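# Check server aisle for amber fault, else go dock

## Task

Look along the aisle for a server whose front display glows amber instead of blue. If one does, finish facing its cabinet from the front so that this server sits in the very centre of the head_camera image, clearly visible and unobstructed; the central square of the image (its side equal to the image height) should span the server from roughly its midpoint up to the start of its display. If no server shows amber, finish parked squarely within the taped charging area, close to the wall charger, with either the front or the back of the robot toward it. In both cases, leave every object where it began and hold nothing. The robot must not tip over or finish leaning, or the task fails. Once things have settled, during the final second, the arm, the gripper and the head must touch nothing, and the base must not touch anything movable such as a part, box, cart, lid or drawer; contact there is penalised.

## Robot and tools

Robot: a Hello Robot Stretch 3 with a two-wheeled base (0.33 m long, 0.34 m wide), one lift on a mast, and a single arm that reaches out to the robot's right. The base cannot move sideways. Turning in place pivots about the point midway between the drive wheels, 0.05 m behind the front edge. With the arm drawn in and the wrist folded, a turn sweeps a circle of radius 0.28 m. The head carries head_camera and nav_camera, and both move with head_pan_rad and head_tilt_rad. wrist_camera rides on the gripper.

Frames: the base frame has its origin on the floor between the drive wheels, with x forward, y left and z up. hand_pose and the camera calibration are expressed in this frame. The odometry frame is the base frame as it stood at the start of the scene. Heading is positive to the left and ranges from -3.142 to 3.142.

execute_actions takes {"actions": [...]}, and the actions run in order. Each action may contain "robot", "steps" (an integer from 1 to 450 control steps at 30 per second, default 1) and "until". {"steps": n} on its own simply waits. "robot" can hold one command, a list of up to 8 commands run one after another, or {"stop": true}, which brakes everything and clears the queue. Inside a list, {"pause_s": s} waits s seconds, at most 15.

A command may contain "base", "joints" and "contact_limits":
- base holds exactly one key. translate_m is a relative drive in metres from the base's current spot, forward positive, |value| at most 1. rotate_rad is a relative turn in radians, counter-clockwise (left) positive, |value| at most 3.2. In a queue, each is measured from where the base is when that command begins.
- joints takes absolute targets by name. Any joint you leave out keeps its goal. Ranges: lift_m 0 to 1.1 (arm height); arm_m 0 to 0.52 (extension); wrist_yaw_rad -1.345 to 4.42 (0 along the arm, positive toward the front, 3.0 folded over the base); wrist_pitch_rad -1.57 to 0.451 (negative tips the fingers down); wrist_roll_rad -2.911 to 2.911; gripper_m -0.089 to 0.179 (wider is higher; the real fingertip gap is smaller than this value); head_pan_rad -3.953 to 1.73 (0 forward, positive left, -1.57 along the arm); head_tilt_rad -1.53 to 0.419 (negative looks down).
- contact_limits {"arm_m": effort%} sets a 1 to 100 effort threshold at which the arm's motion halts. It lasts until the next arm command.

Base and joint motions begin together and keep running between calls. A new command replaces what is underway immediately. To wait until everything has finished, use "steps": 450 with "until": {"robot": {"status": "ended"}}. "until" can also compare fields such as lift_m, base_status, queue or queue_left, using [op, value], where op is one of =, !=, <, <=, >, >=. {"any": {"status": "ended"}} fires when any motion ends. A call that contains one invalid value is rejected as a whole.

The base is fast (0.30 m/s, 1.9 rad/s) only when the arm is stowed: lift_m below 0.30, arm_m below 0.03 and wrist_yaw_rad above 2.54. Otherwise it is capped at 0.10 m/s and 0.63 rad/s.

zoom_image: {"camera": head_camera|nav_camera|wrist_camera, "region": [x0, y0, x1, y1]}, given in pixels of that camera's latest image, measured from the top-left corner, up to 504x504. It is useful for checking whether a display is amber or blue. The head_camera image is 896x504.

finished_scene: {"scene": n}, the number of the scene being ended. It is final. Call it only once everything has stopped, because any motion still running gets braked.

Results: each result gives a snapshot plus one image per camera. base_status shows progress as (distance moved of goal). joint_goals and joint_status are listed per joint. Status words: moving, done, off_target (the motion is blocked and still pushing), contact_stop (the arm or lift hit something and is now slack), time_out, stopped, not_commanded, torque_fault (the servo is off for 10 s). measured_speeds reports speeds from the encoders. The line 'refusals= queue= queue_left=' summarises the queue. Lines starting 'refused:', 'dropped:' or 'replaced:' explain failed or overridden goals, counting from 0. robot.on_its_own appears when the robot has changed a goal by itself, a joint is slack or switched off, or the base leans 3 degrees or more. lidar_m gives 12 distances in 30-degree sectors, counter-clockwise starting straight ahead, in a plane 0.17 m above the floor. wrist_depth_mm and head_depth_mm give 7x7 grids of depth in mm. base_tilt is in degrees. motor_effort is in percent with a peak in brackets, and it is noisy.

Things to avoid: the robot can tip if the arm pushes on something rigid with the gripper higher than about 0.45 m, if it drives while hooked on something, or if it snags furniture, especially while reversing. If that happens, undo the last move in small steps, pull the gripper free, and lower lift_m to about 0.2 if the robot still leans. When folding or unfolding the wrist, keep lift_m between 0.32 and 0.95, wrist_pitch_rad at -0.4 and roll near 0. Do not push hard, bump objects or drag them. At the end, the arm, gripper and head must be touching nothing.

Each tool is called after ">>>" as name([rows], argument=value, ...), one row to a line, values as JSON.

## Session

>>> execute_actions(actions=[])

Scene clock: 0.00 s.
robot.base_odometry: x=+0.000 y=+0.000 heading=+0.000 (m, m, rad; robot's odometry frame)
robot.turned_by_wheels: +0.000 (rad since the last result)
robot.turned_by_imu: +0.000 (rad since the last result)
robot.base_tilt: forward=+0.4 right=+2.5 (deg)
robot.lidar_m: 1.53 0.93 0.75 1.79 1.32 1.19 2.08 0.99 0.77 0.76 0.81 1.18
robot.head_depth_mm: 1406 1415 1421 1418 1423 1436 1432 / 1424 1436 1429 1441 1441 1439 1458 / 1457 1461 1447 1461 1471 1466 1469 / 1457 1482 1480 1483 1485 1488 1503 / 1488 1486 1497 1502 1519 1505 1511 / 1498 1525 1523 1516 1530 1535 1539 / 1531 1522 1533 1538 1545 1556 1561
robot.base_status: not_commanded
robot.joint_positions: lift_m=+0.580 arm_m=+0.000 wrist_yaw_rad=+2.795 wrist_pitch_rad=-0.549 wrist_roll_rad=-0.002 gripper_m=+0.037 head_pan_rad=+0.016 head_tilt_rad=+0.015
robot.joint_goals: lift_m=+0.580 arm_m=+0.000 wrist_yaw_rad=+2.795 wrist_pitch_rad=-0.549 wrist_roll_rad=-0.002 gripper_m=+0.037 head_pan_rad=+0.016 head_tilt_rad=+0.015
robot.joint_status: lift_m=not_commanded arm_m=not_commanded wrist_yaw_rad=not_commanded wrist_pitch_rad=not_commanded wrist_roll_rad=not_commanded gripper_m=not_commanded head_pan_rad=not_commanded head_tilt_rad=not_commanded
robot.measured_speeds: translate_m=+0.000 rotate_rad=+0.000 lift_m=+0.000 arm_m=+0.000 wrist_yaw_rad=+0.000 wrist_pitch_rad=+0.000 wrist_roll_rad=+0.000 head_pan_rad=+0.000 head_tilt_rad=+0.000
robot: refusals=0 queue=idle queue_left=0
robot.motor_effort: left_wheel=+0 right_wheel=+1 lift_m=+21 arm_m=+0 wrist_yaw_rad=+0 wrist_pitch_rad=+6 wrist_roll_rad=+0 gripper_m=+0 head_pan_rad=+1 head_tilt_rad=+1 (%)
robot.hand_pose: x=+0.0487 y=+0.0491 z=+0.5641 quat_wxyz=(+0.306, +0.702, +0.072, +0.638) (m; robot's base frame)
robot.wrist_depth_mm: - - - 759 787 874 926 / - - - 839 879 1000 - / - - - 976 - - - / - - - - - - - / 855 906 923 882 908 908 903 / 789 - - 764 767 763 766 / 668 664 682 680 682 680 680
pictures: head_camera (sideways: a quarter turn clockwise sets it upright), nav_camera (sideways: a quarter turn counterclockwise sets it upright), wrist_camera
Images, in order (width x height): head_camera 896x504, nav_camera 672x504, wrist_camera 644x364.

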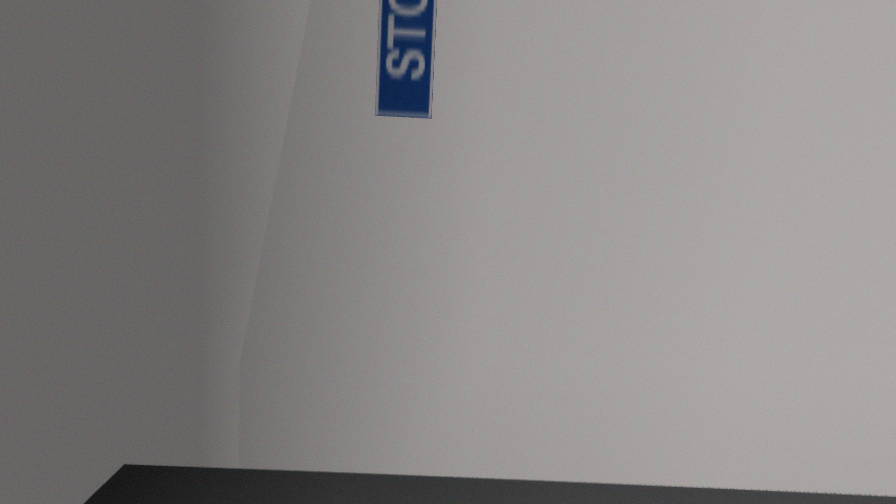

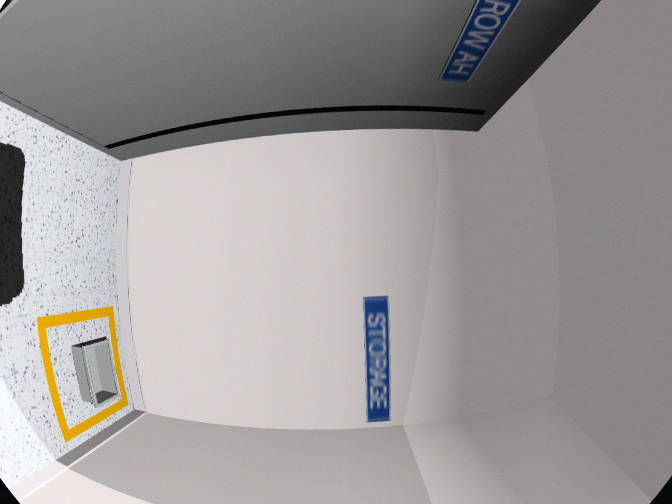

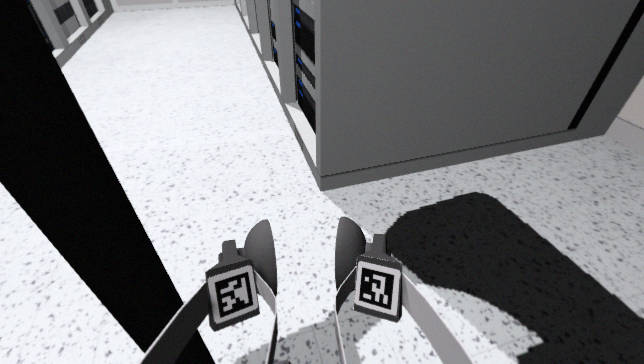

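>>> execute_actions([
  {"robot":{"joints":{"head_pan_rad":1.57,"head_tilt_rad":-0.2,"lift_m":0.27,"wrist_yaw_rad":3.0,"wrist_pitch_rad":-0.4}},"steps":450,"until":{"robot":{"status":"ended"}}},
])

Scene clock: 4.23 s.
robot.base_odometry: x=+0.000 y=+0.000 heading=+0.000 (m, m, rad; robot's odometry frame)
robot.turned_by_wheels: +0.000 (rad since the last result)
robot.turned_by_imu: +0.001 (rad since the last result)
robot.base_tilt: forward=+0.6 right=+2.6 (deg)
robot.lidar_m: 1.53 0.93 0.75 1.80 1.32 1.19 2.08 0.99 0.77 0.76 0.81 1.19
robot.head_depth_mm: 1581 1612 1222 1210 1249 1276 1220 / 3132 3251 2843 2399 2452 1938 1624 / 3478 3651 3708 3883 3111 2174 1678 / 3450 3644 3665 - 3069 2154 1666 / 3513 3640 3703 - 3084 2152 1666 / 3332 2839 2961 3138 2856 2133 1647 / 2276 2266 2307 2371 2418 2117 1649
robot.base_status: not_commanded
robot.joint_positions: lift_m=+0.270 arm_m=+0.000 wrist_yaw_rad=+2.998 wrist_pitch_rad=-0.421 wrist_roll_rad=-0.002 gripper_m=+0.037 head_pan_rad=+1.563 head_tilt_rad=-0.197
robot.joint_goals: lift_m=+0.270 arm_m=+0.000 wrist_yaw_rad=+3.000 wrist_pitch_rad=-0.400 wrist_roll_rad=-0.002 gripper_m=+0.037 head_pan_rad=+1.570 head_tilt_rad=-0.200
robot.joint_status: lift_m=done arm_m=not_commanded wrist_yaw_rad=done wrist_pitch_rad=done wrist_roll_rad=not_commanded gripper_m=not_commanded head_pan_rad=done head_tilt_rad=done
robot.measured_speeds: translate_m=+0.000 rotate_rad=+0.000 lift_m=+0.000 arm_m=+0.000 wrist_yaw_rad=+0.000 wrist_pitch_rad=+0.000 wrist_roll_rad=+0.000 head_pan_rad=+0.000 head_tilt_rad=+0.000
robot: refusals=0 queue=done queue_left=0
robot.motor_effort: left_wheel=+0(0) right_wheel=+1(1) lift_m=+18(24) arm_m=+0(0) wrist_yaw_rad=+2(3) wrist_pitch_rad=+12(11) wrist_roll_rad=+0(0) gripper_m=+1(0) head_pan_rad=+4(46) head_tilt_rad=-2(20) (%)
robot.hand_pose: x=+0.0108 y=+0.0771 z=+0.2823 quat_wxyz=(+0.197, +0.699, +0.098, +0.680) (m; robot's base frame)
robot.wrist_depth_mm: - - - - 704 706 735 / - - - - 766 793 780 / - - - - 817 856 879 / 747 731 734 741 726 745 723 / 596 587 610 588 590 582 594 / 492 496 - 500 494 490 477 / 433 - - - 414 413 412
pictures: head_camera (sideways: a quarter turn clockwise sets it upright), nav_camera (sideways: a quarter turn counterclockwise sets it upright), wrist_camera
camera_calibration (this result's frames):
head_camera: T_world_to_cam=[[0.050879, -0.191874, -0.9801, 1.30246], [-0.99849, -0.0301362, -0.0459339, 0.0712381], [-0.020723, 0.980957, -0.193117, 0.209473], [0, 0, 0, 1]] pos_world=[0.00920356, 0.0465706, 1.32026]
nav_camera: T_world_to_cam=[[0.0459439, 0.216741, 0.975147, -1.22504], [0.998149, -0.0488962, -0.0361597, 0.0963543], [0.0398437, 0.975004, -0.218586, 0.241421], [0, 0, 0, 1]] pos_world=[-0.0495118, 0.0348416, 1.25085]
wrist_camera: T_world_to_cam=[[0.980635, -0.195808, -0.00368269, -0.00423066], [-0.104965, -0.509618, -0.853974, 0.321747], [0.165338, 0.837824, -0.520302, 0.249274], [0, 0, 0, 1]] pos_world=[-0.00329374, -0.0457083, 0.404446]
Images, in order (width x height): head_camera 896x504, nav_camera 672x504, wrist_camera 644x364.

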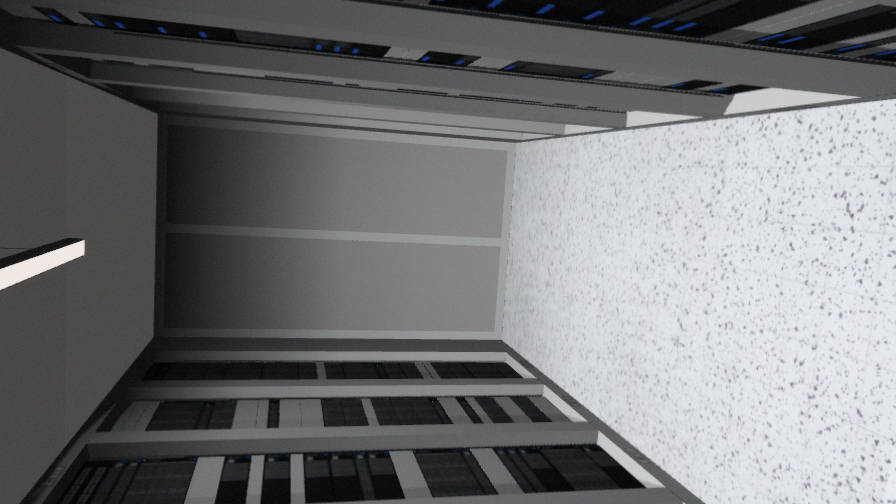

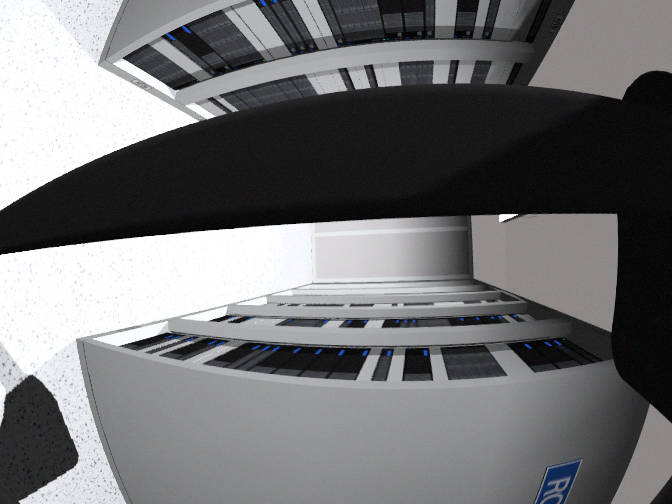

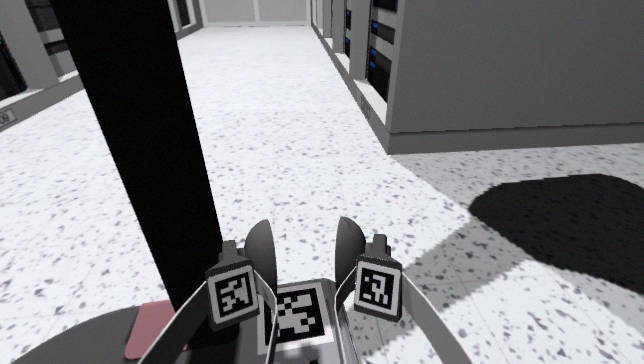

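>>> execute_actions([
  {"robot":[{"base":{"rotate_rad":1.87},"joints":{"head_pan_rad":-0.7,"head_tilt_rad":-0.2}},{"base":{"translate_m":0.9}},{"base":{"rotate_rad":-0.39}}],"steps":450,"until":{"robot":{"status":"ended"}}},
])

Scene clock: 16.80 s.
robot.base_odometry: x=-0.265 y=+0.860 heading=+1.480 (m, m, rad; robot's odometry frame)
robot.turned_by_wheels: +1.480 (rad since the last result)
robot.turned_by_imu: +1.466 (rad since the last result)
robot.base_tilt: forward=+0.5 right=+2.5 (deg)
robot.lidar_m: 2.30 0.98 0.71 0.63 1.97 1.66 1.59 1.65 1.93 0.58 0.65 0.89
robot.head_depth_mm: 592 617 644 674 706 734 754 / 650 664 680 699 721 746 782 / 793 813 841 863 891 921 955 / 886 919 952 979 1015 1049 1099 / 1005 1041 1087 1130 1182 1229 1294 / 1062 1109 1277 1345 1408 1491 1509 / 1407 1459 1527 1611 1689 1790 1643
robot.base_status: done (rotate_rad -0.3899 of -0.3900)
robot.joint_positions: lift_m=+0.270 arm_m=+0.000 wrist_yaw_rad=+2.999 wrist_pitch_rad=-0.420 wrist_roll_rad=-0.002 gripper_m=+0.037 head_pan_rad=-0.693 head_tilt_rad=-0.198
robot.joint_goals: lift_m=+0.270 arm_m=+0.000 wrist_yaw_rad=+3.000 wrist_pitch_rad=-0.400 wrist_roll_rad=-0.002 gripper_m=+0.037 head_pan_rad=-0.700 head_tilt_rad=-0.200
robot.joint_status: lift_m=done arm_m=not_commanded wrist_yaw_rad=done wrist_pitch_rad=done wrist_roll_rad=not_commanded gripper_m=not_commanded head_pan_rad=done head_tilt_rad=done
robot.measured_speeds: translate_m=+0.000 rotate_rad=+0.000 lift_m=+0.000 arm_m=+0.000 wrist_yaw_rad=+0.000 wrist_pitch_rad=+0.000 wrist_roll_rad=+0.000 head_pan_rad=+0.000 head_tilt_rad=+0.000
robot: refusals=0 queue=done queue_left=0
robot.motor_effort: left_wheel=+2(10) right_wheel=-1(15) lift_m=+18(18) arm_m=+0(0) wrist_yaw_rad=+1(2) wrist_pitch_rad=+11(12) wrist_roll_rad=+0(0) gripper_m=+0(0) head_pan_rad=-2(41) head_tilt_rad=-1(1) (%)
robot.hand_pose: x=+0.0107 y=+0.0771 z=+0.2824 quat_wxyz=(+0.197, +0.699, +0.098, +0.680) (m; robot's base frame)
robot.wrist_depth_mm: - - 621 651 675 717 760 / - - 670 715 747 790 851 / - - 727 768 788 826 885 / 735 723 720 744 753 734 727 / 593 590 618 598 584 587 582 / 489 496 - 510 491 484 480 / 429 - - - 415 416 420
pictures: head_camera (sideways: a quarter turn clockwise sets it upright), nav_camera (sideways: a quarter turn counterclockwise sets it upright), wrist_camera
camera_calibration (this result's frames):
head_camera: T_world_to_cam=[[-0.181432, 0.08261, -0.979927, 1.30365], [0.608592, 0.792155, -0.0458997, 0.0613902], [0.772462, -0.604704, -0.193998, 0.205781], [0, 0, 0, 1]] pos_world=[0.0402046, -0.0318885, 1.32022]
nav_camera: T_world_to_cam=[[0.139401, -0.173309, 0.974952, -1.22536], [-0.669622, -0.741823, -0.0361229, 0.10648], [0.729503, -0.647813, -0.219462, 0.238354], [0, 0, 0, 1]] pos_world=[0.0682373, 0.0210337, 1.25082]
wrist_camera: T_world_to_cam=[[0.980772, -0.195121, -0.0037109, -0.00412137], [-0.104546, -0.509248, -0.854246, 0.321906], [0.164792, 0.838209, -0.519856, 0.249154], [0, 0, 0, 1]] pos_world=[-0.00336252, -0.0457165, 0.404496]
Images, in order (width x height): head_camera 896x504, nav_camera 672x504, wrist_camera 644x364.

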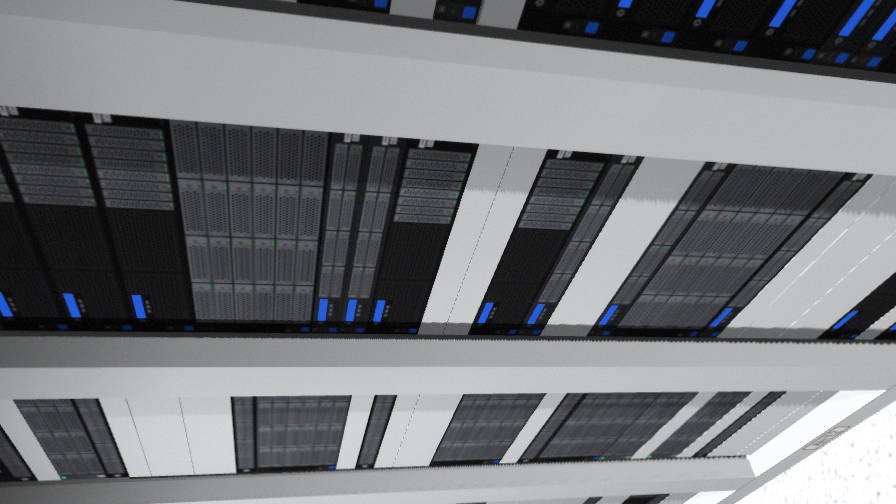

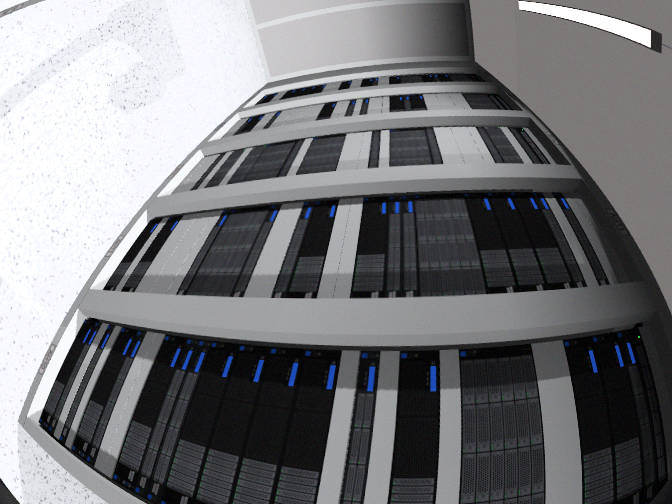

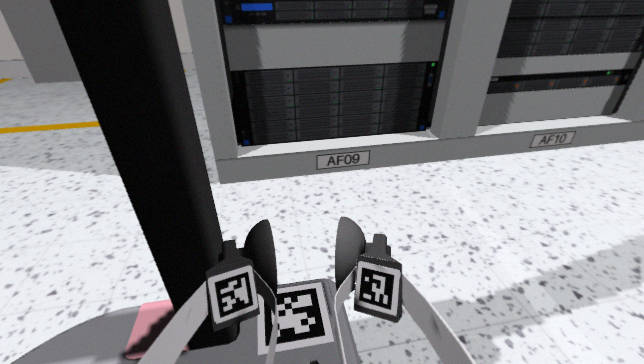

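>>> zoom_image(camera="nav_camera", region=[180, 50, 600, 220])

>>> execute_actions([
  {"robot":{"base":{"translate_m":0.5},"joints":{"head_pan_rad":1.2,"head_tilt_rad":-0.25}},"steps":450,"until":{"robot":{"status":"ended"}}},
])

Region (180, 50, 600, 220) of nav_camera's 672x504 image, scaled by 1.200, with more detail than that image has; it fills the top 204 rows of this view, and the rest is white.

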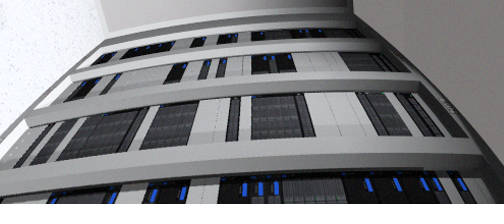

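Scene clock: 20.80 s.
robot.base_odometry: x=-0.220 y=+1.358 heading=+1.480 (m, m, rad; robot's odometry frame)
robot.turned_by_wheels: +0.000 (rad since the last result)
robot.turned_by_imu: +0.003 (rad since the last result)
robot.base_tilt: forward=+0.4 right=+2.5 (deg)
robot.lidar_m: 2.36 0.98 0.71 0.63 0.71 0.88 2.09 0.81 0.65 0.57 0.65 0.80
robot.head_depth_mm: 675 715 745 778 814 855 918 / 652 687 728 773 825 882 939 / 628 662 701 739 790 841 904 / 608 637 673 712 755 806 860 / 588 617 649 684 726 770 819 / 569 596 626 658 697 741 784 / 551 578 610 640 676 705 755
robot.base_status: done (translate_m +0.5000 of +0.5000)
robot.joint_positions: lift_m=+0.270 arm_m=+0.000 wrist_yaw_rad=+2.999 wrist_pitch_rad=-0.420 wrist_roll_rad=-0.002 gripper_m=+0.037 head_pan_rad=+1.193 head_tilt_rad=-0.247
robot.joint_goals: lift_m=+0.270 arm_m=+0.000 wrist_yaw_rad=+3.000 wrist_pitch_rad=-0.400 wrist_roll_rad=-0.002 gripper_m=+0.037 head_pan_rad=+1.200 head_tilt_rad=-0.250
robot.joint_status: lift_m=done arm_m=not_commanded wrist_yaw_rad=done wrist_pitch_rad=done wrist_roll_rad=not_commanded gripper_m=not_commanded head_pan_rad=done head_tilt_rad=done
robot.measured_speeds: translate_m=+0.000 rotate_rad=+0.000 lift_m=+0.000 arm_m=+0.000 wrist_yaw_rad=+0.000 wrist_pitch_rad=+0.000 wrist_roll_rad=+0.000 head_pan_rad=+0.000 head_tilt_rad=+0.000
robot: refusals=0 queue=done queue_left=0
robot.motor_effort: left_wheel=+2(13) right_wheel=-1(5) lift_m=+18(18) arm_m=+0(0) wrist_yaw_rad=+1(1) wrist_pitch_rad=+11(11) wrist_roll_rad=+0(0) gripper_m=+1(1) head_pan_rad=+3(39) head_tilt_rad=-2(9) (%)
robot.hand_pose: x=+0.0107 y=+0.0771 z=+0.2824 quat_wxyz=(+0.197, +0.699, +0.098, +0.680) (m; robot's base frame)
robot.wrist_depth_mm: 570 - 590 664 699 699 770 / 616 - 645 711 748 743 866 / 659 - 710 760 799 859 914 / 664 686 730 733 739 737 729 / 594 594 611 594 595 586 574 / 485 487 - 506 504 483 486 / 435 - - - 416 417 409
pictures: head_camera (sideways: a quarter turn clockwise sets it upright), nav_camera (sideways: a quarter turn counterclockwise sets it upright), wrist_camera
camera_calibration (this result's frames):
head_camera: T_world_to_cam=[[-0.0400155, -0.242896, -0.969227, 1.28879], [-0.942705, 0.330718, -0.0439602, 0.0683253], [0.331219, 0.911936, -0.242213, 0.27123], [0, 0, 0, 1]] pos_world=[0.026146, 0.0431029, 1.31783]
nav_camera: T_world_to_cam=[[0.139177, 0.230822, 0.962991, -1.20972], [0.912333, -0.408029, -0.0340535, 0.0941333], [0.385068, 0.883308, -0.267375, 0.302817], [0, 0, 0, 1]] pos_world=[-0.0341214, 0.0501589, 1.24912]
wrist_camera: T_world_to_cam=[[0.980784, -0.195059, -0.0037166, -0.00410972], [-0.1045, -0.509166, -0.854301, 0.321941], [0.164747, 0.838273, -0.519766, 0.249125], [0, 0, 0, 1]] pos_world=[-0.00336873, -0.0457149, 0.404505]
Images, in order (width x height): head_camera 896x504, nav_camera 672x504, wrist_camera 644x364.

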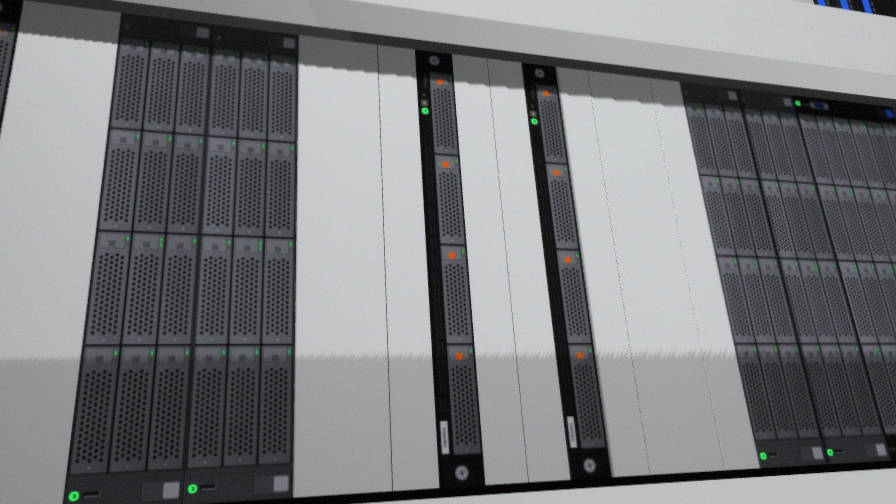

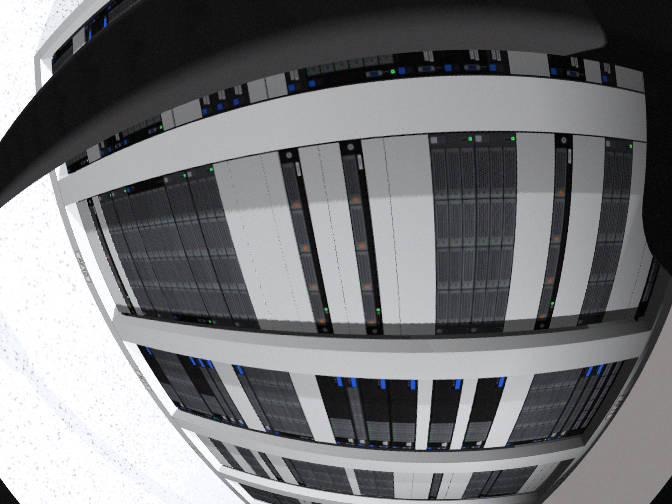

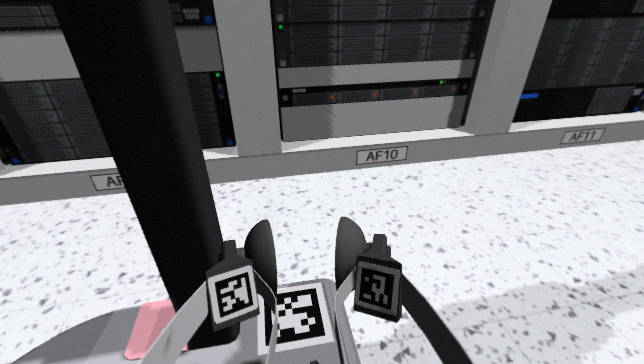

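>>> execute_actions([
  {"robot":{"base":{"translate_m":1.0},"joints":{"head_pan_rad":1.1,"head_tilt_rad":-0.2}},"steps":450,"until":{"robot":{"status":"ended"}}},
])

Scene clock: 26.40 s.
robot.base_odometry: x=-0.129 y=+2.354 heading=+1.480 (m, m, rad; robot's odometry frame)
robot.turned_by_wheels: +0.000 (rad since the last result)
robot.turned_by_imu: +0.006 (rad since the last result)
robot.base_tilt: forward=+0.5 right=+2.7 (deg)
robot.lidar_m: 1.62 0.97 0.66 0.65 0.72 0.97 3.08 0.88 0.65 0.58 0.59 0.88
robot.head_depth_mm: 736 775 823 868 923 976 1022 / 703 740 777 825 872 927 989 / 669 700 740 778 822 871 924 / 644 672 703 740 779 822 870 / 612 637 666 697 733 777 817 / 540 561 585 612 641 675 712 / 557 577 607 636 666 699 743
robot.base_status: done (translate_m +1.0000 of +1.0000)
robot.joint_positions: lift_m=+0.270 arm_m=+0.000 wrist_yaw_rad=+2.999 wrist_pitch_rad=-0.420 wrist_roll_rad=-0.002 gripper_m=+0.037 head_pan_rad=+1.107 head_tilt_rad=-0.211
robot.joint_goals: lift_m=+0.270 arm_m=+0.000 wrist_yaw_rad=+3.000 wrist_pitch_rad=-0.400 wrist_roll_rad=-0.002 gripper_m=+0.037 head_pan_rad=+1.100 head_tilt_rad=-0.200
robot.joint_status: lift_m=done arm_m=not_commanded wrist_yaw_rad=done wrist_pitch_rad=done wrist_roll_rad=not_commanded gripper_m=not_commanded head_pan_rad=done head_tilt_rad=done
robot.measured_speeds: translate_m=+0.000 rotate_rad=+0.000 lift_m=+0.000 arm_m=+0.000 wrist_yaw_rad=+0.000 wrist_pitch_rad=+0.000 wrist_roll_rad=+0.000 head_pan_rad=+0.000 head_tilt_rad=+0.000
robot: refusals=0 queue=done queue_left=0
robot.motor_effort: left_wheel=+2(11) right_wheel=+0(8) lift_m=+18(18) arm_m=+0(0) wrist_yaw_rad=+1(1) wrist_pitch_rad=+11(11) wrist_roll_rad=+0(0) gripper_m=+0(1) head_pan_rad=-4(15) head_tilt_rad=+4(11) (%)
robot.hand_pose: x=+0.0106 y=+0.0771 z=+0.2824 quat_wxyz=(+0.197, +0.699, +0.098, +0.680) (m; robot's base frame)
robot.wrist_depth_mm: 537 - 633 642 696 736 734 / 577 - 693 703 763 820 852 / 615 - 723 746 812 855 889 / 675 684 720 742 746 744 745 / 595 587 631 591 598 595 591 / 489 491 - 510 492 491 490 / 433 - - - 414 416 414
pictures: head_camera (sideways: a quarter turn clockwise sets it upright), nav_camera (sideways: a quarter turn counterclockwise sets it upright), wrist_camera
camera_calibration (this result's frames):
head_camera: T_world_to_cam=[[-0.0447208, -0.206456, -0.977433, 1.29955], [-0.90999, 0.412135, -0.0454172, 0.0700246], [0.412211, 0.887424, -0.206304, 0.223996], [0, 0, 0, 1]] pos_world=[0.0295052, 0.0406616, 1.31962]
nav_camera: T_world_to_cam=[[0.142569, 0.186078, 0.972136, -1.22169], [0.874386, -0.483922, -0.0356051, 0.0963865], [0.463813, 0.855099, -0.231697, 0.255899], [0, 0, 0, 1]] pos_world=[-0.0287927, 0.0551551, 1.25038]
wrist_camera: T_world_to_cam=[[0.980791, -0.195026, -0.00371908, -0.00410376], [-0.104478, -0.50913, -0.854325, 0.321956], [0.164722, 0.838303, -0.519726, 0.249112], [0, 0, 0, 1]] pos_world=[-0.00337204, -0.0457141, 0.404509]
Images, in order (width x height): head_camera 896x504, nav_camera 672x504, wrist_camera 644x364.

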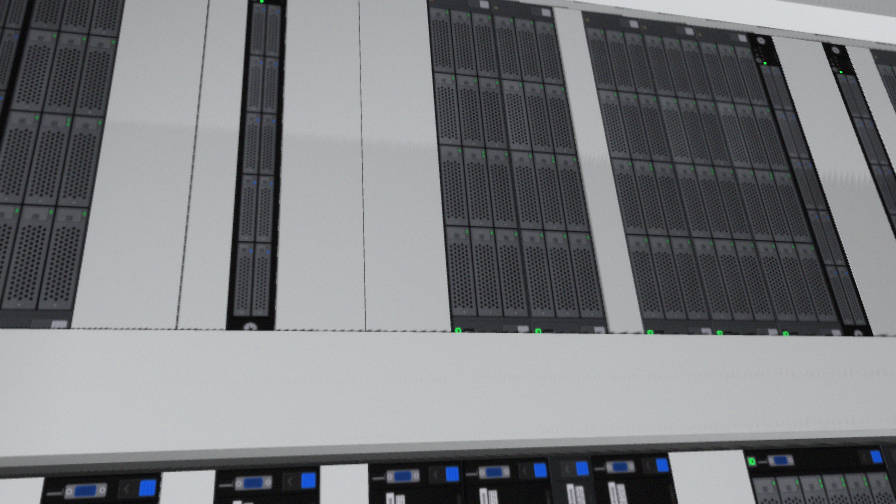

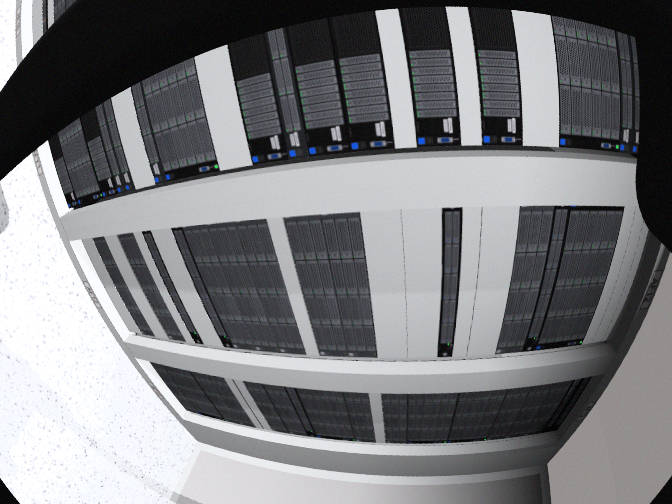

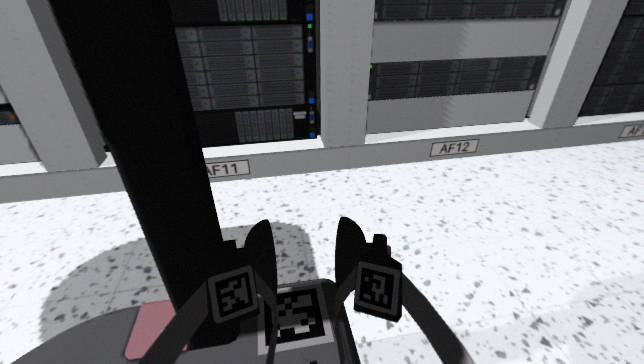

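>>> execute_actions([
  {"robot":{"base":{"translate_m":0.35},"joints":{"head_pan_rad":0.95}},"steps":450,"until":{"robot":{"status":"ended"}}},
])

>>> execute_actions([
  {"robot":{"joints":{"head_pan_rad":-1.1}},"steps":450,"until":{"robot":{"status":"ended"}}},
])

Scene clock: 30.07 s.
robot.base_odometry: x=-0.097 y=+2.702 heading=+1.480 (m, m, rad; robot's odometry frame)
robot.turned_by_wheels: +0.000 (rad since the last result)
robot.turned_by_imu: +0.003 (rad since the last result)
robot.base_tilt: forward=+0.4 right=+2.5 (deg)
robot.lidar_m: 1.27 0.98 0.72 0.65 0.66 0.96 3.44 0.88 0.58 0.58 0.64 0.88
robot.head_depth_mm: 860 909 970 1032 1100 1173 1239 / 798 839 892 945 1006 1070 1152 / 745 785 824 873 923 978 1053 / 640 670 704 741 782 825 885 / 649 673 704 737 771 807 855 / 625 650 675 707 744 779 820 / 590 614 640 666 697 731 767
robot.base_status: done (translate_m +0.3500 of +0.3500)
robot.joint_positions: lift_m=+0.270 arm_m=+0.000 wrist_yaw_rad=+2.999 wrist_pitch_rad=-0.420 wrist_roll_rad=-0.002 gripper_m=+0.037 head_pan_rad=+0.957 head_tilt_rad=-0.210
robot.joint_goals: lift_m=+0.270 arm_m=+0.000 wrist_yaw_rad=+3.000 wrist_pitch_rad=-0.400 wrist_roll_rad=-0.002 gripper_m=+0.037 head_pan_rad=+0.950 head_tilt_rad=-0.200
robot.joint_status: lift_m=done arm_m=not_commanded wrist_yaw_rad=done wrist_pitch_rad=done wrist_roll_rad=not_commanded gripper_m=not_commanded head_pan_rad=done head_tilt_rad=done
robot.measured_speeds: translate_m=+0.000 rotate_rad=+0.000 lift_m=+0.000 arm_m=+0.000 wrist_yaw_rad=+0.000 wrist_pitch_rad=+0.000 wrist_roll_rad=+0.000 head_pan_rad=+0.000 head_tilt_rad=+0.000
robot: refusals=0 queue=done queue_left=0
robot.motor_effort: left_wheel=+1(10) right_wheel=+0(7) lift_m=+18(18) arm_m=+0(0) wrist_yaw_rad=+2(2) wrist_pitch_rad=+11(11) wrist_roll_rad=+0(0) gripper_m=+1(0) head_pan_rad=-3(19) head_tilt_rad=+4(5) (%)
robot.hand_pose: x=+0.0106 y=+0.0771 z=+0.2824 quat_wxyz=(+0.197, +0.699, +0.098, +0.680) (m; robot's base frame)
robot.wrist_depth_mm: 578 - 620 660 675 724 777 / 624 - 682 724 724 793 839 / 671 - 729 776 801 830 888 / 668 692 712 741 736 728 744 / 586 588 611 592 581 584 584 / 484 493 - 508 492 485 492 / 432 - - - 411 417 413
pictures: head_camera (sideways: a quarter turn clockwise sets it upright), nav_camera (sideways: a quarter turn counterclockwise sets it upright), wrist_camera
camera_calibration (this result's frames):
head_camera: T_world_to_cam=[[-0.0749686, -0.197305, -0.977471, 1.29979], [-0.838172, 0.543512, -0.0454244, 0.0695959], [0.54023, 0.815883, -0.206122, 0.222978], [0, 0, 0, 1]] pos_world=[0.0353173, 0.0367043, 1.31963]
nav_camera: T_world_to_cam=[[0.168673, 0.162534, 0.972179, -1.22191], [0.792248, -0.609159, -0.0356128, 0.0968975], [0.586424, 0.776214, -0.231516, 0.254916], [0, 0, 0, 1]] pos_world=[-0.0201524, 0.0597583, 1.25038]
wrist_camera: T_world_to_cam=[[0.980796, -0.195003, -0.00372027, -0.00409987], [-0.104463, -0.509112, -0.854338, 0.321964], [0.164704, 0.838319, -0.519705, 0.249105], [0, 0, 0, 1]] pos_world=[-0.00337432, -0.0457136, 0.404511]
Images, in order (width x height): head_camera 896x504, nav_camera 672x504, wrist_camera 644x364.

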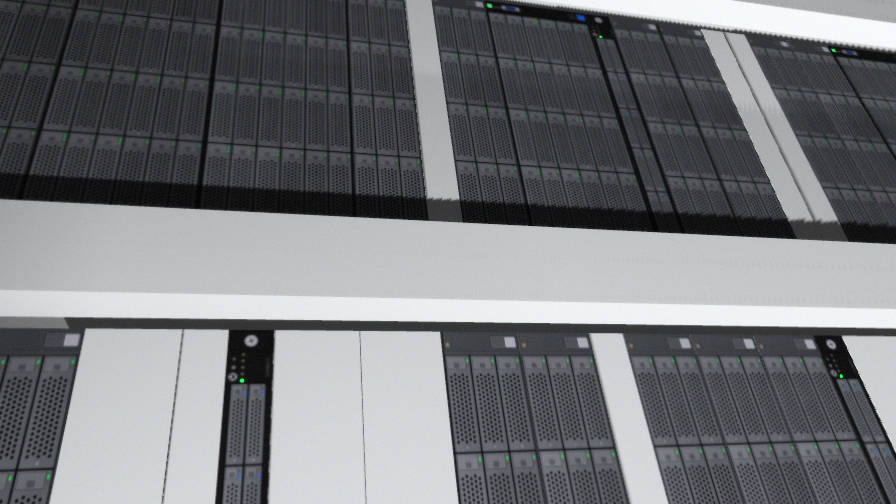

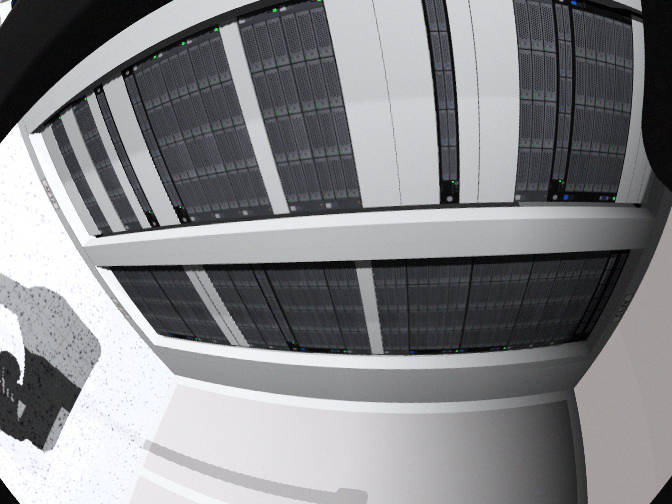

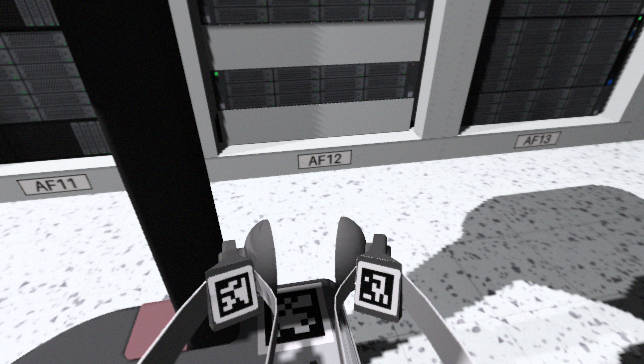

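Scene clock: 31.60 s.
robot.base_odometry: x=-0.097 y=+2.702 heading=+1.480 (m, m, rad; robot's odometry frame)
robot.turned_by_wheels: +0.000 (rad since the last result)
robot.turned_by_imu: +0.000 (rad since the last result)
robot.base_tilt: forward=+0.5 right=+2.4 (deg)
robot.lidar_m: 1.26 0.98 0.72 0.65 0.66 0.96 3.42 0.88 0.58 0.58 0.64 0.88
robot.head_depth_mm: 519 535 555 574 595 620 644 / 541 562 584 604 630 655 685 / 572 592 617 642 668 697 729 / 599 622 648 679 709 745 782 / 577 602 626 661 693 732 773 / 611 700 733 771 804 850 896 / 717 752 788 831 879 926 984
robot.base_status: done (translate_m +0.3500 of +0.3500)
robot.joint_positions: lift_m=+0.270 arm_m=+0.000 wrist_yaw_rad=+2.999 wrist_pitch_rad=-0.420 wrist_roll_rad=-0.002 gripper_m=+0.037 head_pan_rad=-1.093 head_tilt_rad=-0.210
robot.joint_goals: lift_m=+0.270 arm_m=+0.000 wrist_yaw_rad=+3.000 wrist_pitch_rad=-0.400 wrist_roll_rad=-0.002 gripper_m=+0.037 head_pan_rad=-1.100 head_tilt_rad=-0.200
robot.joint_status: lift_m=done arm_m=not_commanded wrist_yaw_rad=done wrist_pitch_rad=done wrist_roll_rad=not_commanded gripper_m=not_commanded head_pan_rad=done head_tilt_rad=done
robot.measured_speeds: translate_m=+0.000 rotate_rad=+0.000 lift_m=+0.000 arm_m=+0.000 wrist_yaw_rad=+0.000 wrist_pitch_rad=+0.000 wrist_roll_rad=+0.000 head_pan_rad=+0.000 head_tilt_rad=+0.000
robot: refusals=0 queue=done queue_left=0
robot.motor_effort: left_wheel=+1(1) right_wheel=+0(0) lift_m=+18(18) arm_m=+0(0) wrist_yaw_rad=+1(2) wrist_pitch_rad=+11(11) wrist_roll_rad=+0(0) gripper_m=+1(1) head_pan_rad=-3(45) head_tilt_rad=+4(4) (%)
robot.hand_pose: x=+0.0106 y=+0.0771 z=+0.2824 quat_wxyz=(+0.197, +0.699, +0.098, +0.680) (m; robot's base frame)
robot.wrist_depth_mm: 579 - 630 659 684 730 783 / 623 - 687 709 752 821 859 / 677 - 730 774 779 827 881 / 671 695 724 744 726 746 724 / 609 596 612 591 582 583 596 / 492 500 - 510 489 490 491 / 423 - - - 417 414 414
pictures: head_camera (sideways: a quarter turn clockwise sets it upright), nav_camera (sideways: a quarter turn counterclockwise sets it upright), wrist_camera
camera_calibration (this result's frames):
head_camera: T_world_to_cam=[[-0.140587, 0.157432, -0.977471, 1.30019], [0.868524, 0.49356, -0.0454244, 0.0591851], [0.47529, -0.855344, -0.206122, 0.223374], [0, 0, 0, 1]] pos_world=[0.0252184, -0.0428409, 1.31963]
nav_camera: T_world_to_cam=[[0.0665583, -0.224584, 0.972179, -1.22129], [-0.905636, -0.422558, -0.0356128, 0.107255], [0.4188, -0.87807, -0.231516, 0.255938], [0, 0, 0, 1]] pos_world=[0.0712335, -0.00422775, 1.25038]
wrist_camera: T_world_to_cam=[[0.980796, -0.195003, -0.00372041, -0.00409983], [-0.104463, -0.509112, -0.854338, 0.321964], [0.164704, 0.838319, -0.519705, 0.249105], [0, 0, 0, 1]] pos_world=[-0.00337431, -0.0457136, 0.404511]
Images, in order (width x height): head_camera 896x504, nav_camera 672x504, wrist_camera 644x364.

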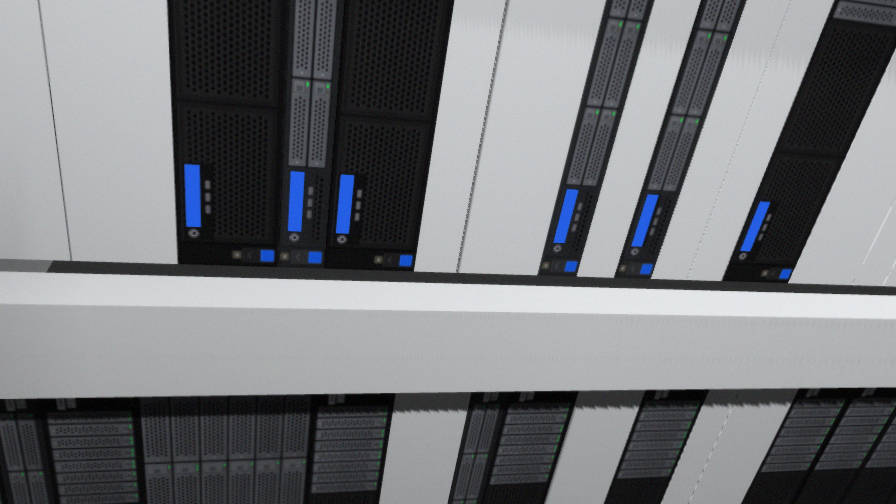

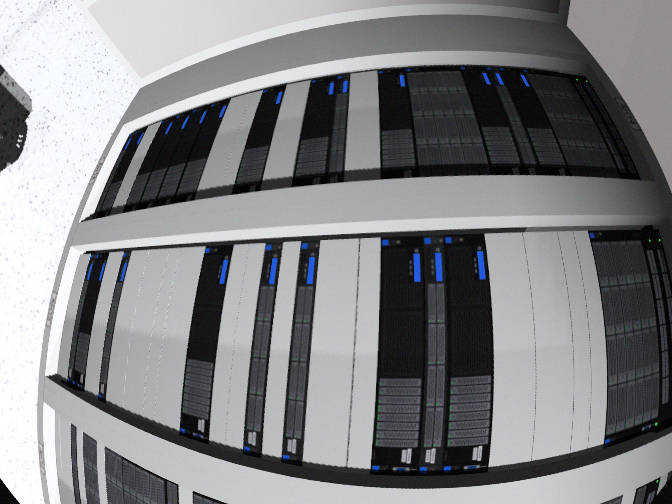

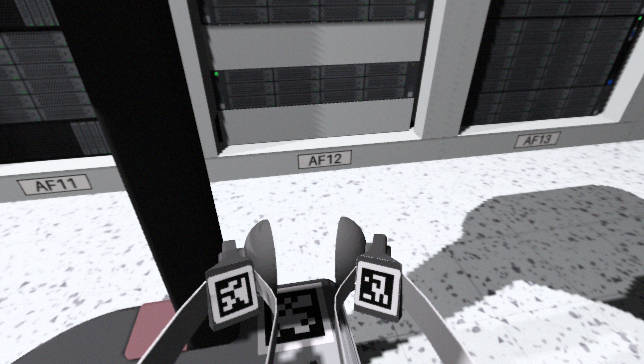

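>>> execute_actions([
  {"robot":[{"base":{"rotate_rad":3.14},"joints":{"head_pan_rad":-0.75}},{"base":{"translate_m":0.5}}],"steps":450,"until":{"robot":{"status":"ended"}}},
])

Scene clock: 38.63 s.
robot.base_odometry: x=-0.144 y=+2.205 heading=-1.663 (m, m, rad; robot's odometry frame)
robot.turned_by_wheels: +3.140 (rad since the last result)
robot.turned_by_imu: +3.108 (rad since the last result)
robot.base_tilt: forward=+0.3 right=+2.5 (deg)
robot.lidar_m: 2.94 0.92 0.62 0.63 0.65 0.88 1.76 0.99 0.68 0.68 0.66 0.94
robot.head_depth_mm: 661 678 696 716 741 754 716 / 717 737 759 785 811 840 870 / 787 812 836 870 899 934 966 / 869 899 936 968 1005 1049 1097 / 901 940 982 1035 1086 1133 1199 / 1093 1139 1213 1272 1326 1394 1451 / 1258 1317 1380 1447 1525 1619 1591
robot.base_status: done (translate_m +0.5000 of +0.5000)
robot.joint_positions: lift_m=+0.270 arm_m=+0.000 wrist_yaw_rad=+2.999 wrist_pitch_rad=-0.420 wrist_roll_rad=-0.002 gripper_m=+0.037 head_pan_rad=-0.757 head_tilt_rad=-0.210
robot.joint_goals: lift_m=+0.270 arm_m=+0.000 wrist_yaw_rad=+3.000 wrist_pitch_rad=-0.400 wrist_roll_rad=-0.002 gripper_m=+0.037 head_pan_rad=-0.750 head_tilt_rad=-0.200
robot.joint_status: lift_m=done arm_m=not_commanded wrist_yaw_rad=done wrist_pitch_rad=done wrist_roll_rad=not_commanded gripper_m=not_commanded head_pan_rad=done head_tilt_rad=done
robot.measured_speeds: translate_m=+0.000 rotate_rad=+0.000 lift_m=+0.000 arm_m=+0.000 wrist_yaw_rad=+0.000 wrist_pitch_rad=+0.000 wrist_roll_rad=+0.000 head_pan_rad=+0.000 head_tilt_rad=+0.000
robot: refusals=0 queue=done queue_left=0
robot.motor_effort: left_wheel=-2(9) right_wheel=+3(13) lift_m=+18(18) arm_m=-1(0) wrist_yaw_rad=+1(1) wrist_pitch_rad=+11(11) wrist_roll_rad=+0(0) gripper_m=+1(0) head_pan_rad=+3(27) head_tilt_rad=+5(4) (%)
robot.hand_pose: x=+0.0106 y=+0.0771 z=+0.2824 quat_wxyz=(+0.197, +0.699, +0.098, +0.680) (m; robot's base frame)
robot.wrist_depth_mm: 479 - 573 610 600 692 714 / 519 - 613 671 661 754 766 / 579 - 687 720 747 807 846 / 622 639 683 696 733 731 725 / 596 583 617 593 579 592 586 / 490 487 - 504 494 484 482 / 433 - - - 419 413 420
pictures: head_camera (sideways: a quarter turn clockwise sets it upright), nav_camera (sideways: a quarter turn counterclockwise sets it upright), wrist_camera
camera_calibration (this result's frames):
head_camera: T_world_to_cam=[[-0.184511, 0.102147, -0.977508, 1.3005], [0.657194, 0.752351, -0.0454313, 0.0604832], [0.730788, -0.650795, -0.205947, 0.221588], [0, 0, 0, 1]] pos_world=[0.0382738, -0.034138, 1.31964]
nav_camera: T_world_to_cam=[[0.136768, -0.189954, 0.97222, -1.22177], [-0.715633, -0.697568, -0.0356202, 0.106105], [0.684955, -0.690881, -0.231342, 0.254089], [0, 0, 0, 1]] pos_world=[0.0689911, 0.0174807, 1.25039]
wrist_camera: T_world_to_cam=[[0.980799, -0.194986, -0.00372185, -0.00410489], [-0.104453, -0.509101, -0.854346, 0.321947], [0.16469, 0.83833, -0.519692, 0.249136], [0, 0, 0, 1]] pos_world=[-0.00337603, -0.0457554, 0.404513]
Images, in order (width x height): head_camera 896x504, nav_camera 672x504, wrist_camera 644x364.

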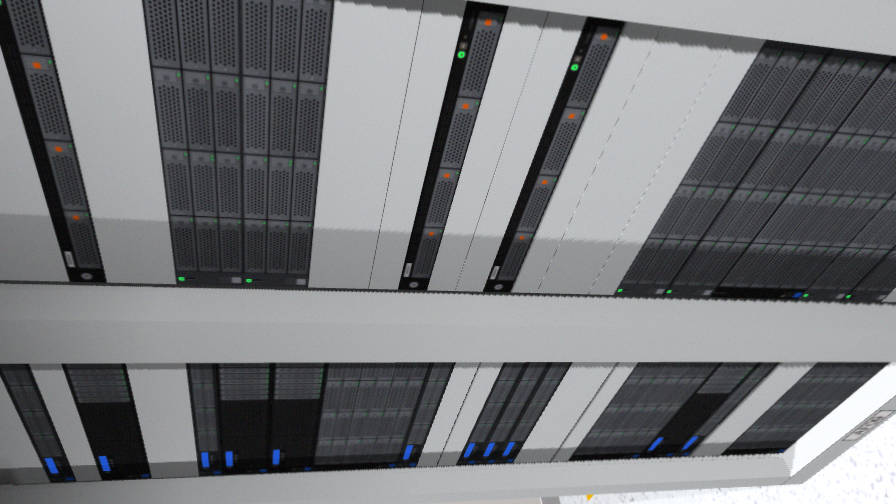

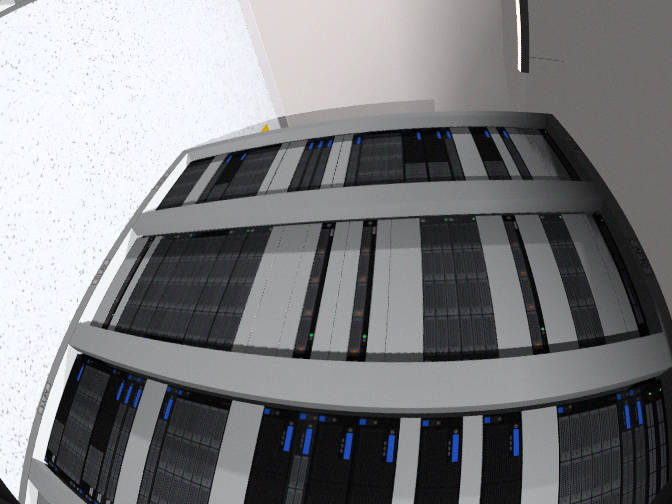

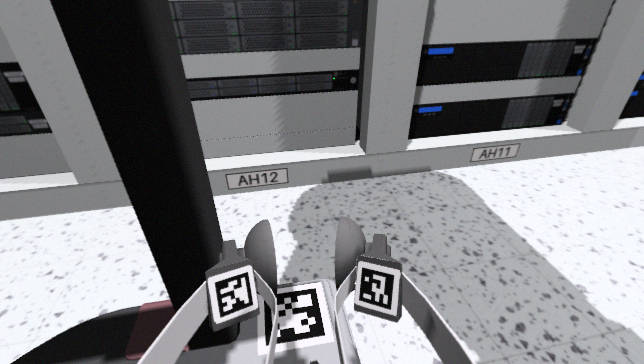

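>>> execute_actions([
  {"robot":[{"base":{"translate_m":1.0},"joints":{"head_pan_rad":-1.2,"head_tilt_rad":-0.6}},{"base":{"translate_m":0.9}}],"steps":450,"until":{"robot":{"status":"ended"}}},
])

Scene clock: 49.30 s.
robot.base_odometry: x=-0.319 y=+0.313 heading=-1.663 (m, m, rad; robot's odometry frame)
robot.turned_by_wheels: +0.000 (rad since the last result)
robot.turned_by_imu: +0.012 (rad since the last result)
robot.base_tilt: forward=+0.5 right=+2.5 (deg)
robot.lidar_m: 1.05 1.08 1.47 1.75 0.76 0.93 2.27 0.93 0.73 1.58 1.51 1.09
robot.head_depth_mm: 1547 1688 1847 1967 1744 1442 1231 / 1595 1756 1918 1967 1743 1435 1234 / 1670 1823 1996 2055 1739 1431 1231 / 1716 1922 2138 2160 1724 1437 1231 / 1778 1948 2160 2147 1722 1440 1235 / 1581 1699 1827 1974 1718 1436 1226 / 1370 1449 1567 1662 1667 1433 1221
robot.base_status: done (translate_m +0.9000 of +0.9000)
robot.joint_positions: lift_m=+0.270 arm_m=+0.000 wrist_yaw_rad=+2.999 wrist_pitch_rad=-0.420 wrist_roll_rad=-0.002 gripper_m=+0.037 head_pan_rad=-1.193 head_tilt_rad=-0.592
robot.joint_goals: lift_m=+0.270 arm_m=+0.000 wrist_yaw_rad=+3.000 wrist_pitch_rad=-0.400 wrist_roll_rad=-0.002 gripper_m=+0.037 head_pan_rad=-1.200 head_tilt_rad=-0.600
robot.joint_status: lift_m=done arm_m=not_commanded wrist_yaw_rad=done wrist_pitch_rad=done wrist_roll_rad=not_commanded gripper_m=not_commanded head_pan_rad=done head_tilt_rad=done
robot.measured_speeds: translate_m=+0.000 rotate_rad=+0.000 lift_m=+0.000 arm_m=+0.000 wrist_yaw_rad=+0.000 wrist_pitch_rad=+0.000 wrist_roll_rad=+0.000 head_pan_rad=+0.000 head_tilt_rad=+0.000
robot: refusals=0 queue=done queue_left=0
robot.motor_effort: left_wheel=-1(9) right_wheel=+3(11) lift_m=+18(18) arm_m=-1(1) wrist_yaw_rad=+2(1) wrist_pitch_rad=+11(11) wrist_roll_rad=+0(0) gripper_m=+1(1) head_pan_rad=-4(29) head_tilt_rad=-4(28) (%)
robot.hand_pose: x=+0.0106 y=+0.0771 z=+0.2824 quat_wxyz=(+0.197, +0.699, +0.098, +0.680) (m; robot's base frame)
robot.wrist_depth_mm: 602 - - - - - 964 / 628 - - - - - 963 / 641 - - - - - 932 / 658 715 743 745 753 736 737 / 584 595 610 586 595 592 592 / 492 494 - 507 491 486 488 / 428 - - - 411 415 412
pictures: head_camera (sideways: a quarter turn clockwise sets it upright), nav_camera (sideways: a quarter turn counterclockwise sets it upright), wrist_camera
camera_calibration (this result's frames):
head_camera: T_world_to_cam=[[-0.253096, 0.495707, -0.830793, 1.10946], [0.908344, 0.417303, -0.0277299, 0.0358875], [0.332947, -0.761664, -0.55589, 0.679411], [0, 0, 0, 1]] pos_world=[0.0219939, -0.0474606, 1.30041]
nav_camera: T_world_to_cam=[[0.17131, -0.551566, 0.81635, -1.0186], [-0.947176, -0.320231, -0.0175998, 0.0840438], [0.271129, -0.770212, -0.577289, 0.706794], [0, 0, 0, 1]] pos_world=[0.0624697, 0.00946807, 1.24104]
wrist_camera: T_world_to_cam=[[0.980804, -0.19496, -0.00372279, -0.00410076], [-0.104437, -0.509087, -0.854355, 0.321953], [0.16467, 0.838344, -0.519676, 0.249131], [0, 0, 0, 1]] pos_world=[-0.00337855, -0.0457548, 0.404514]
Images, in order (width x height): head_camera 896x504, nav_camera 672x504, wrist_camera 644x364.

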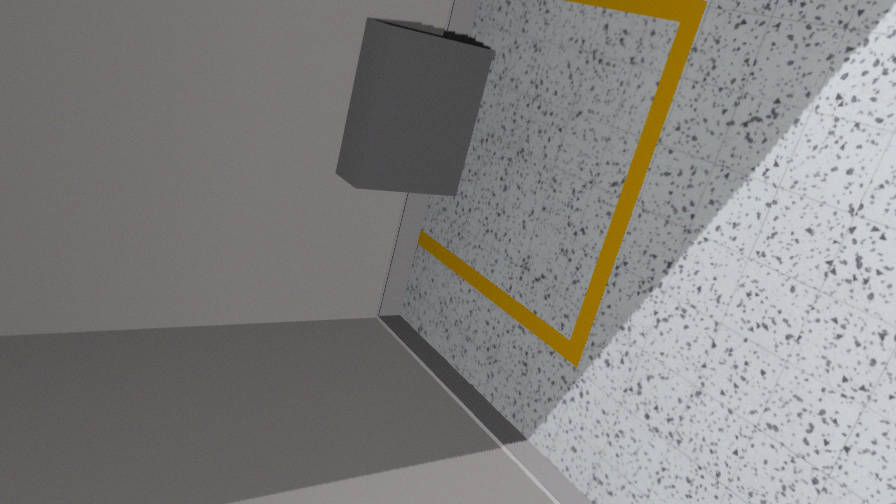

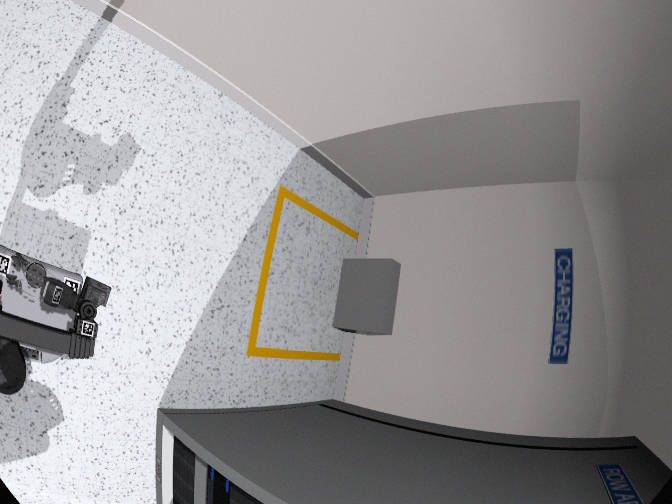

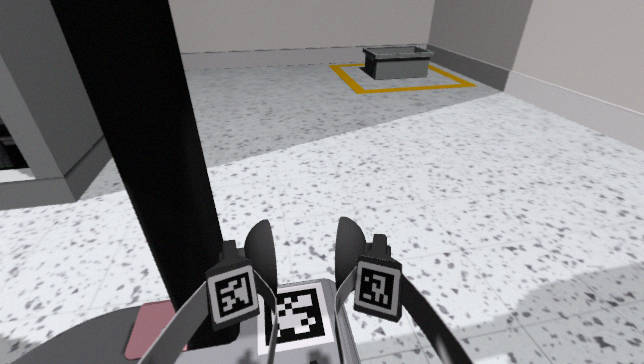

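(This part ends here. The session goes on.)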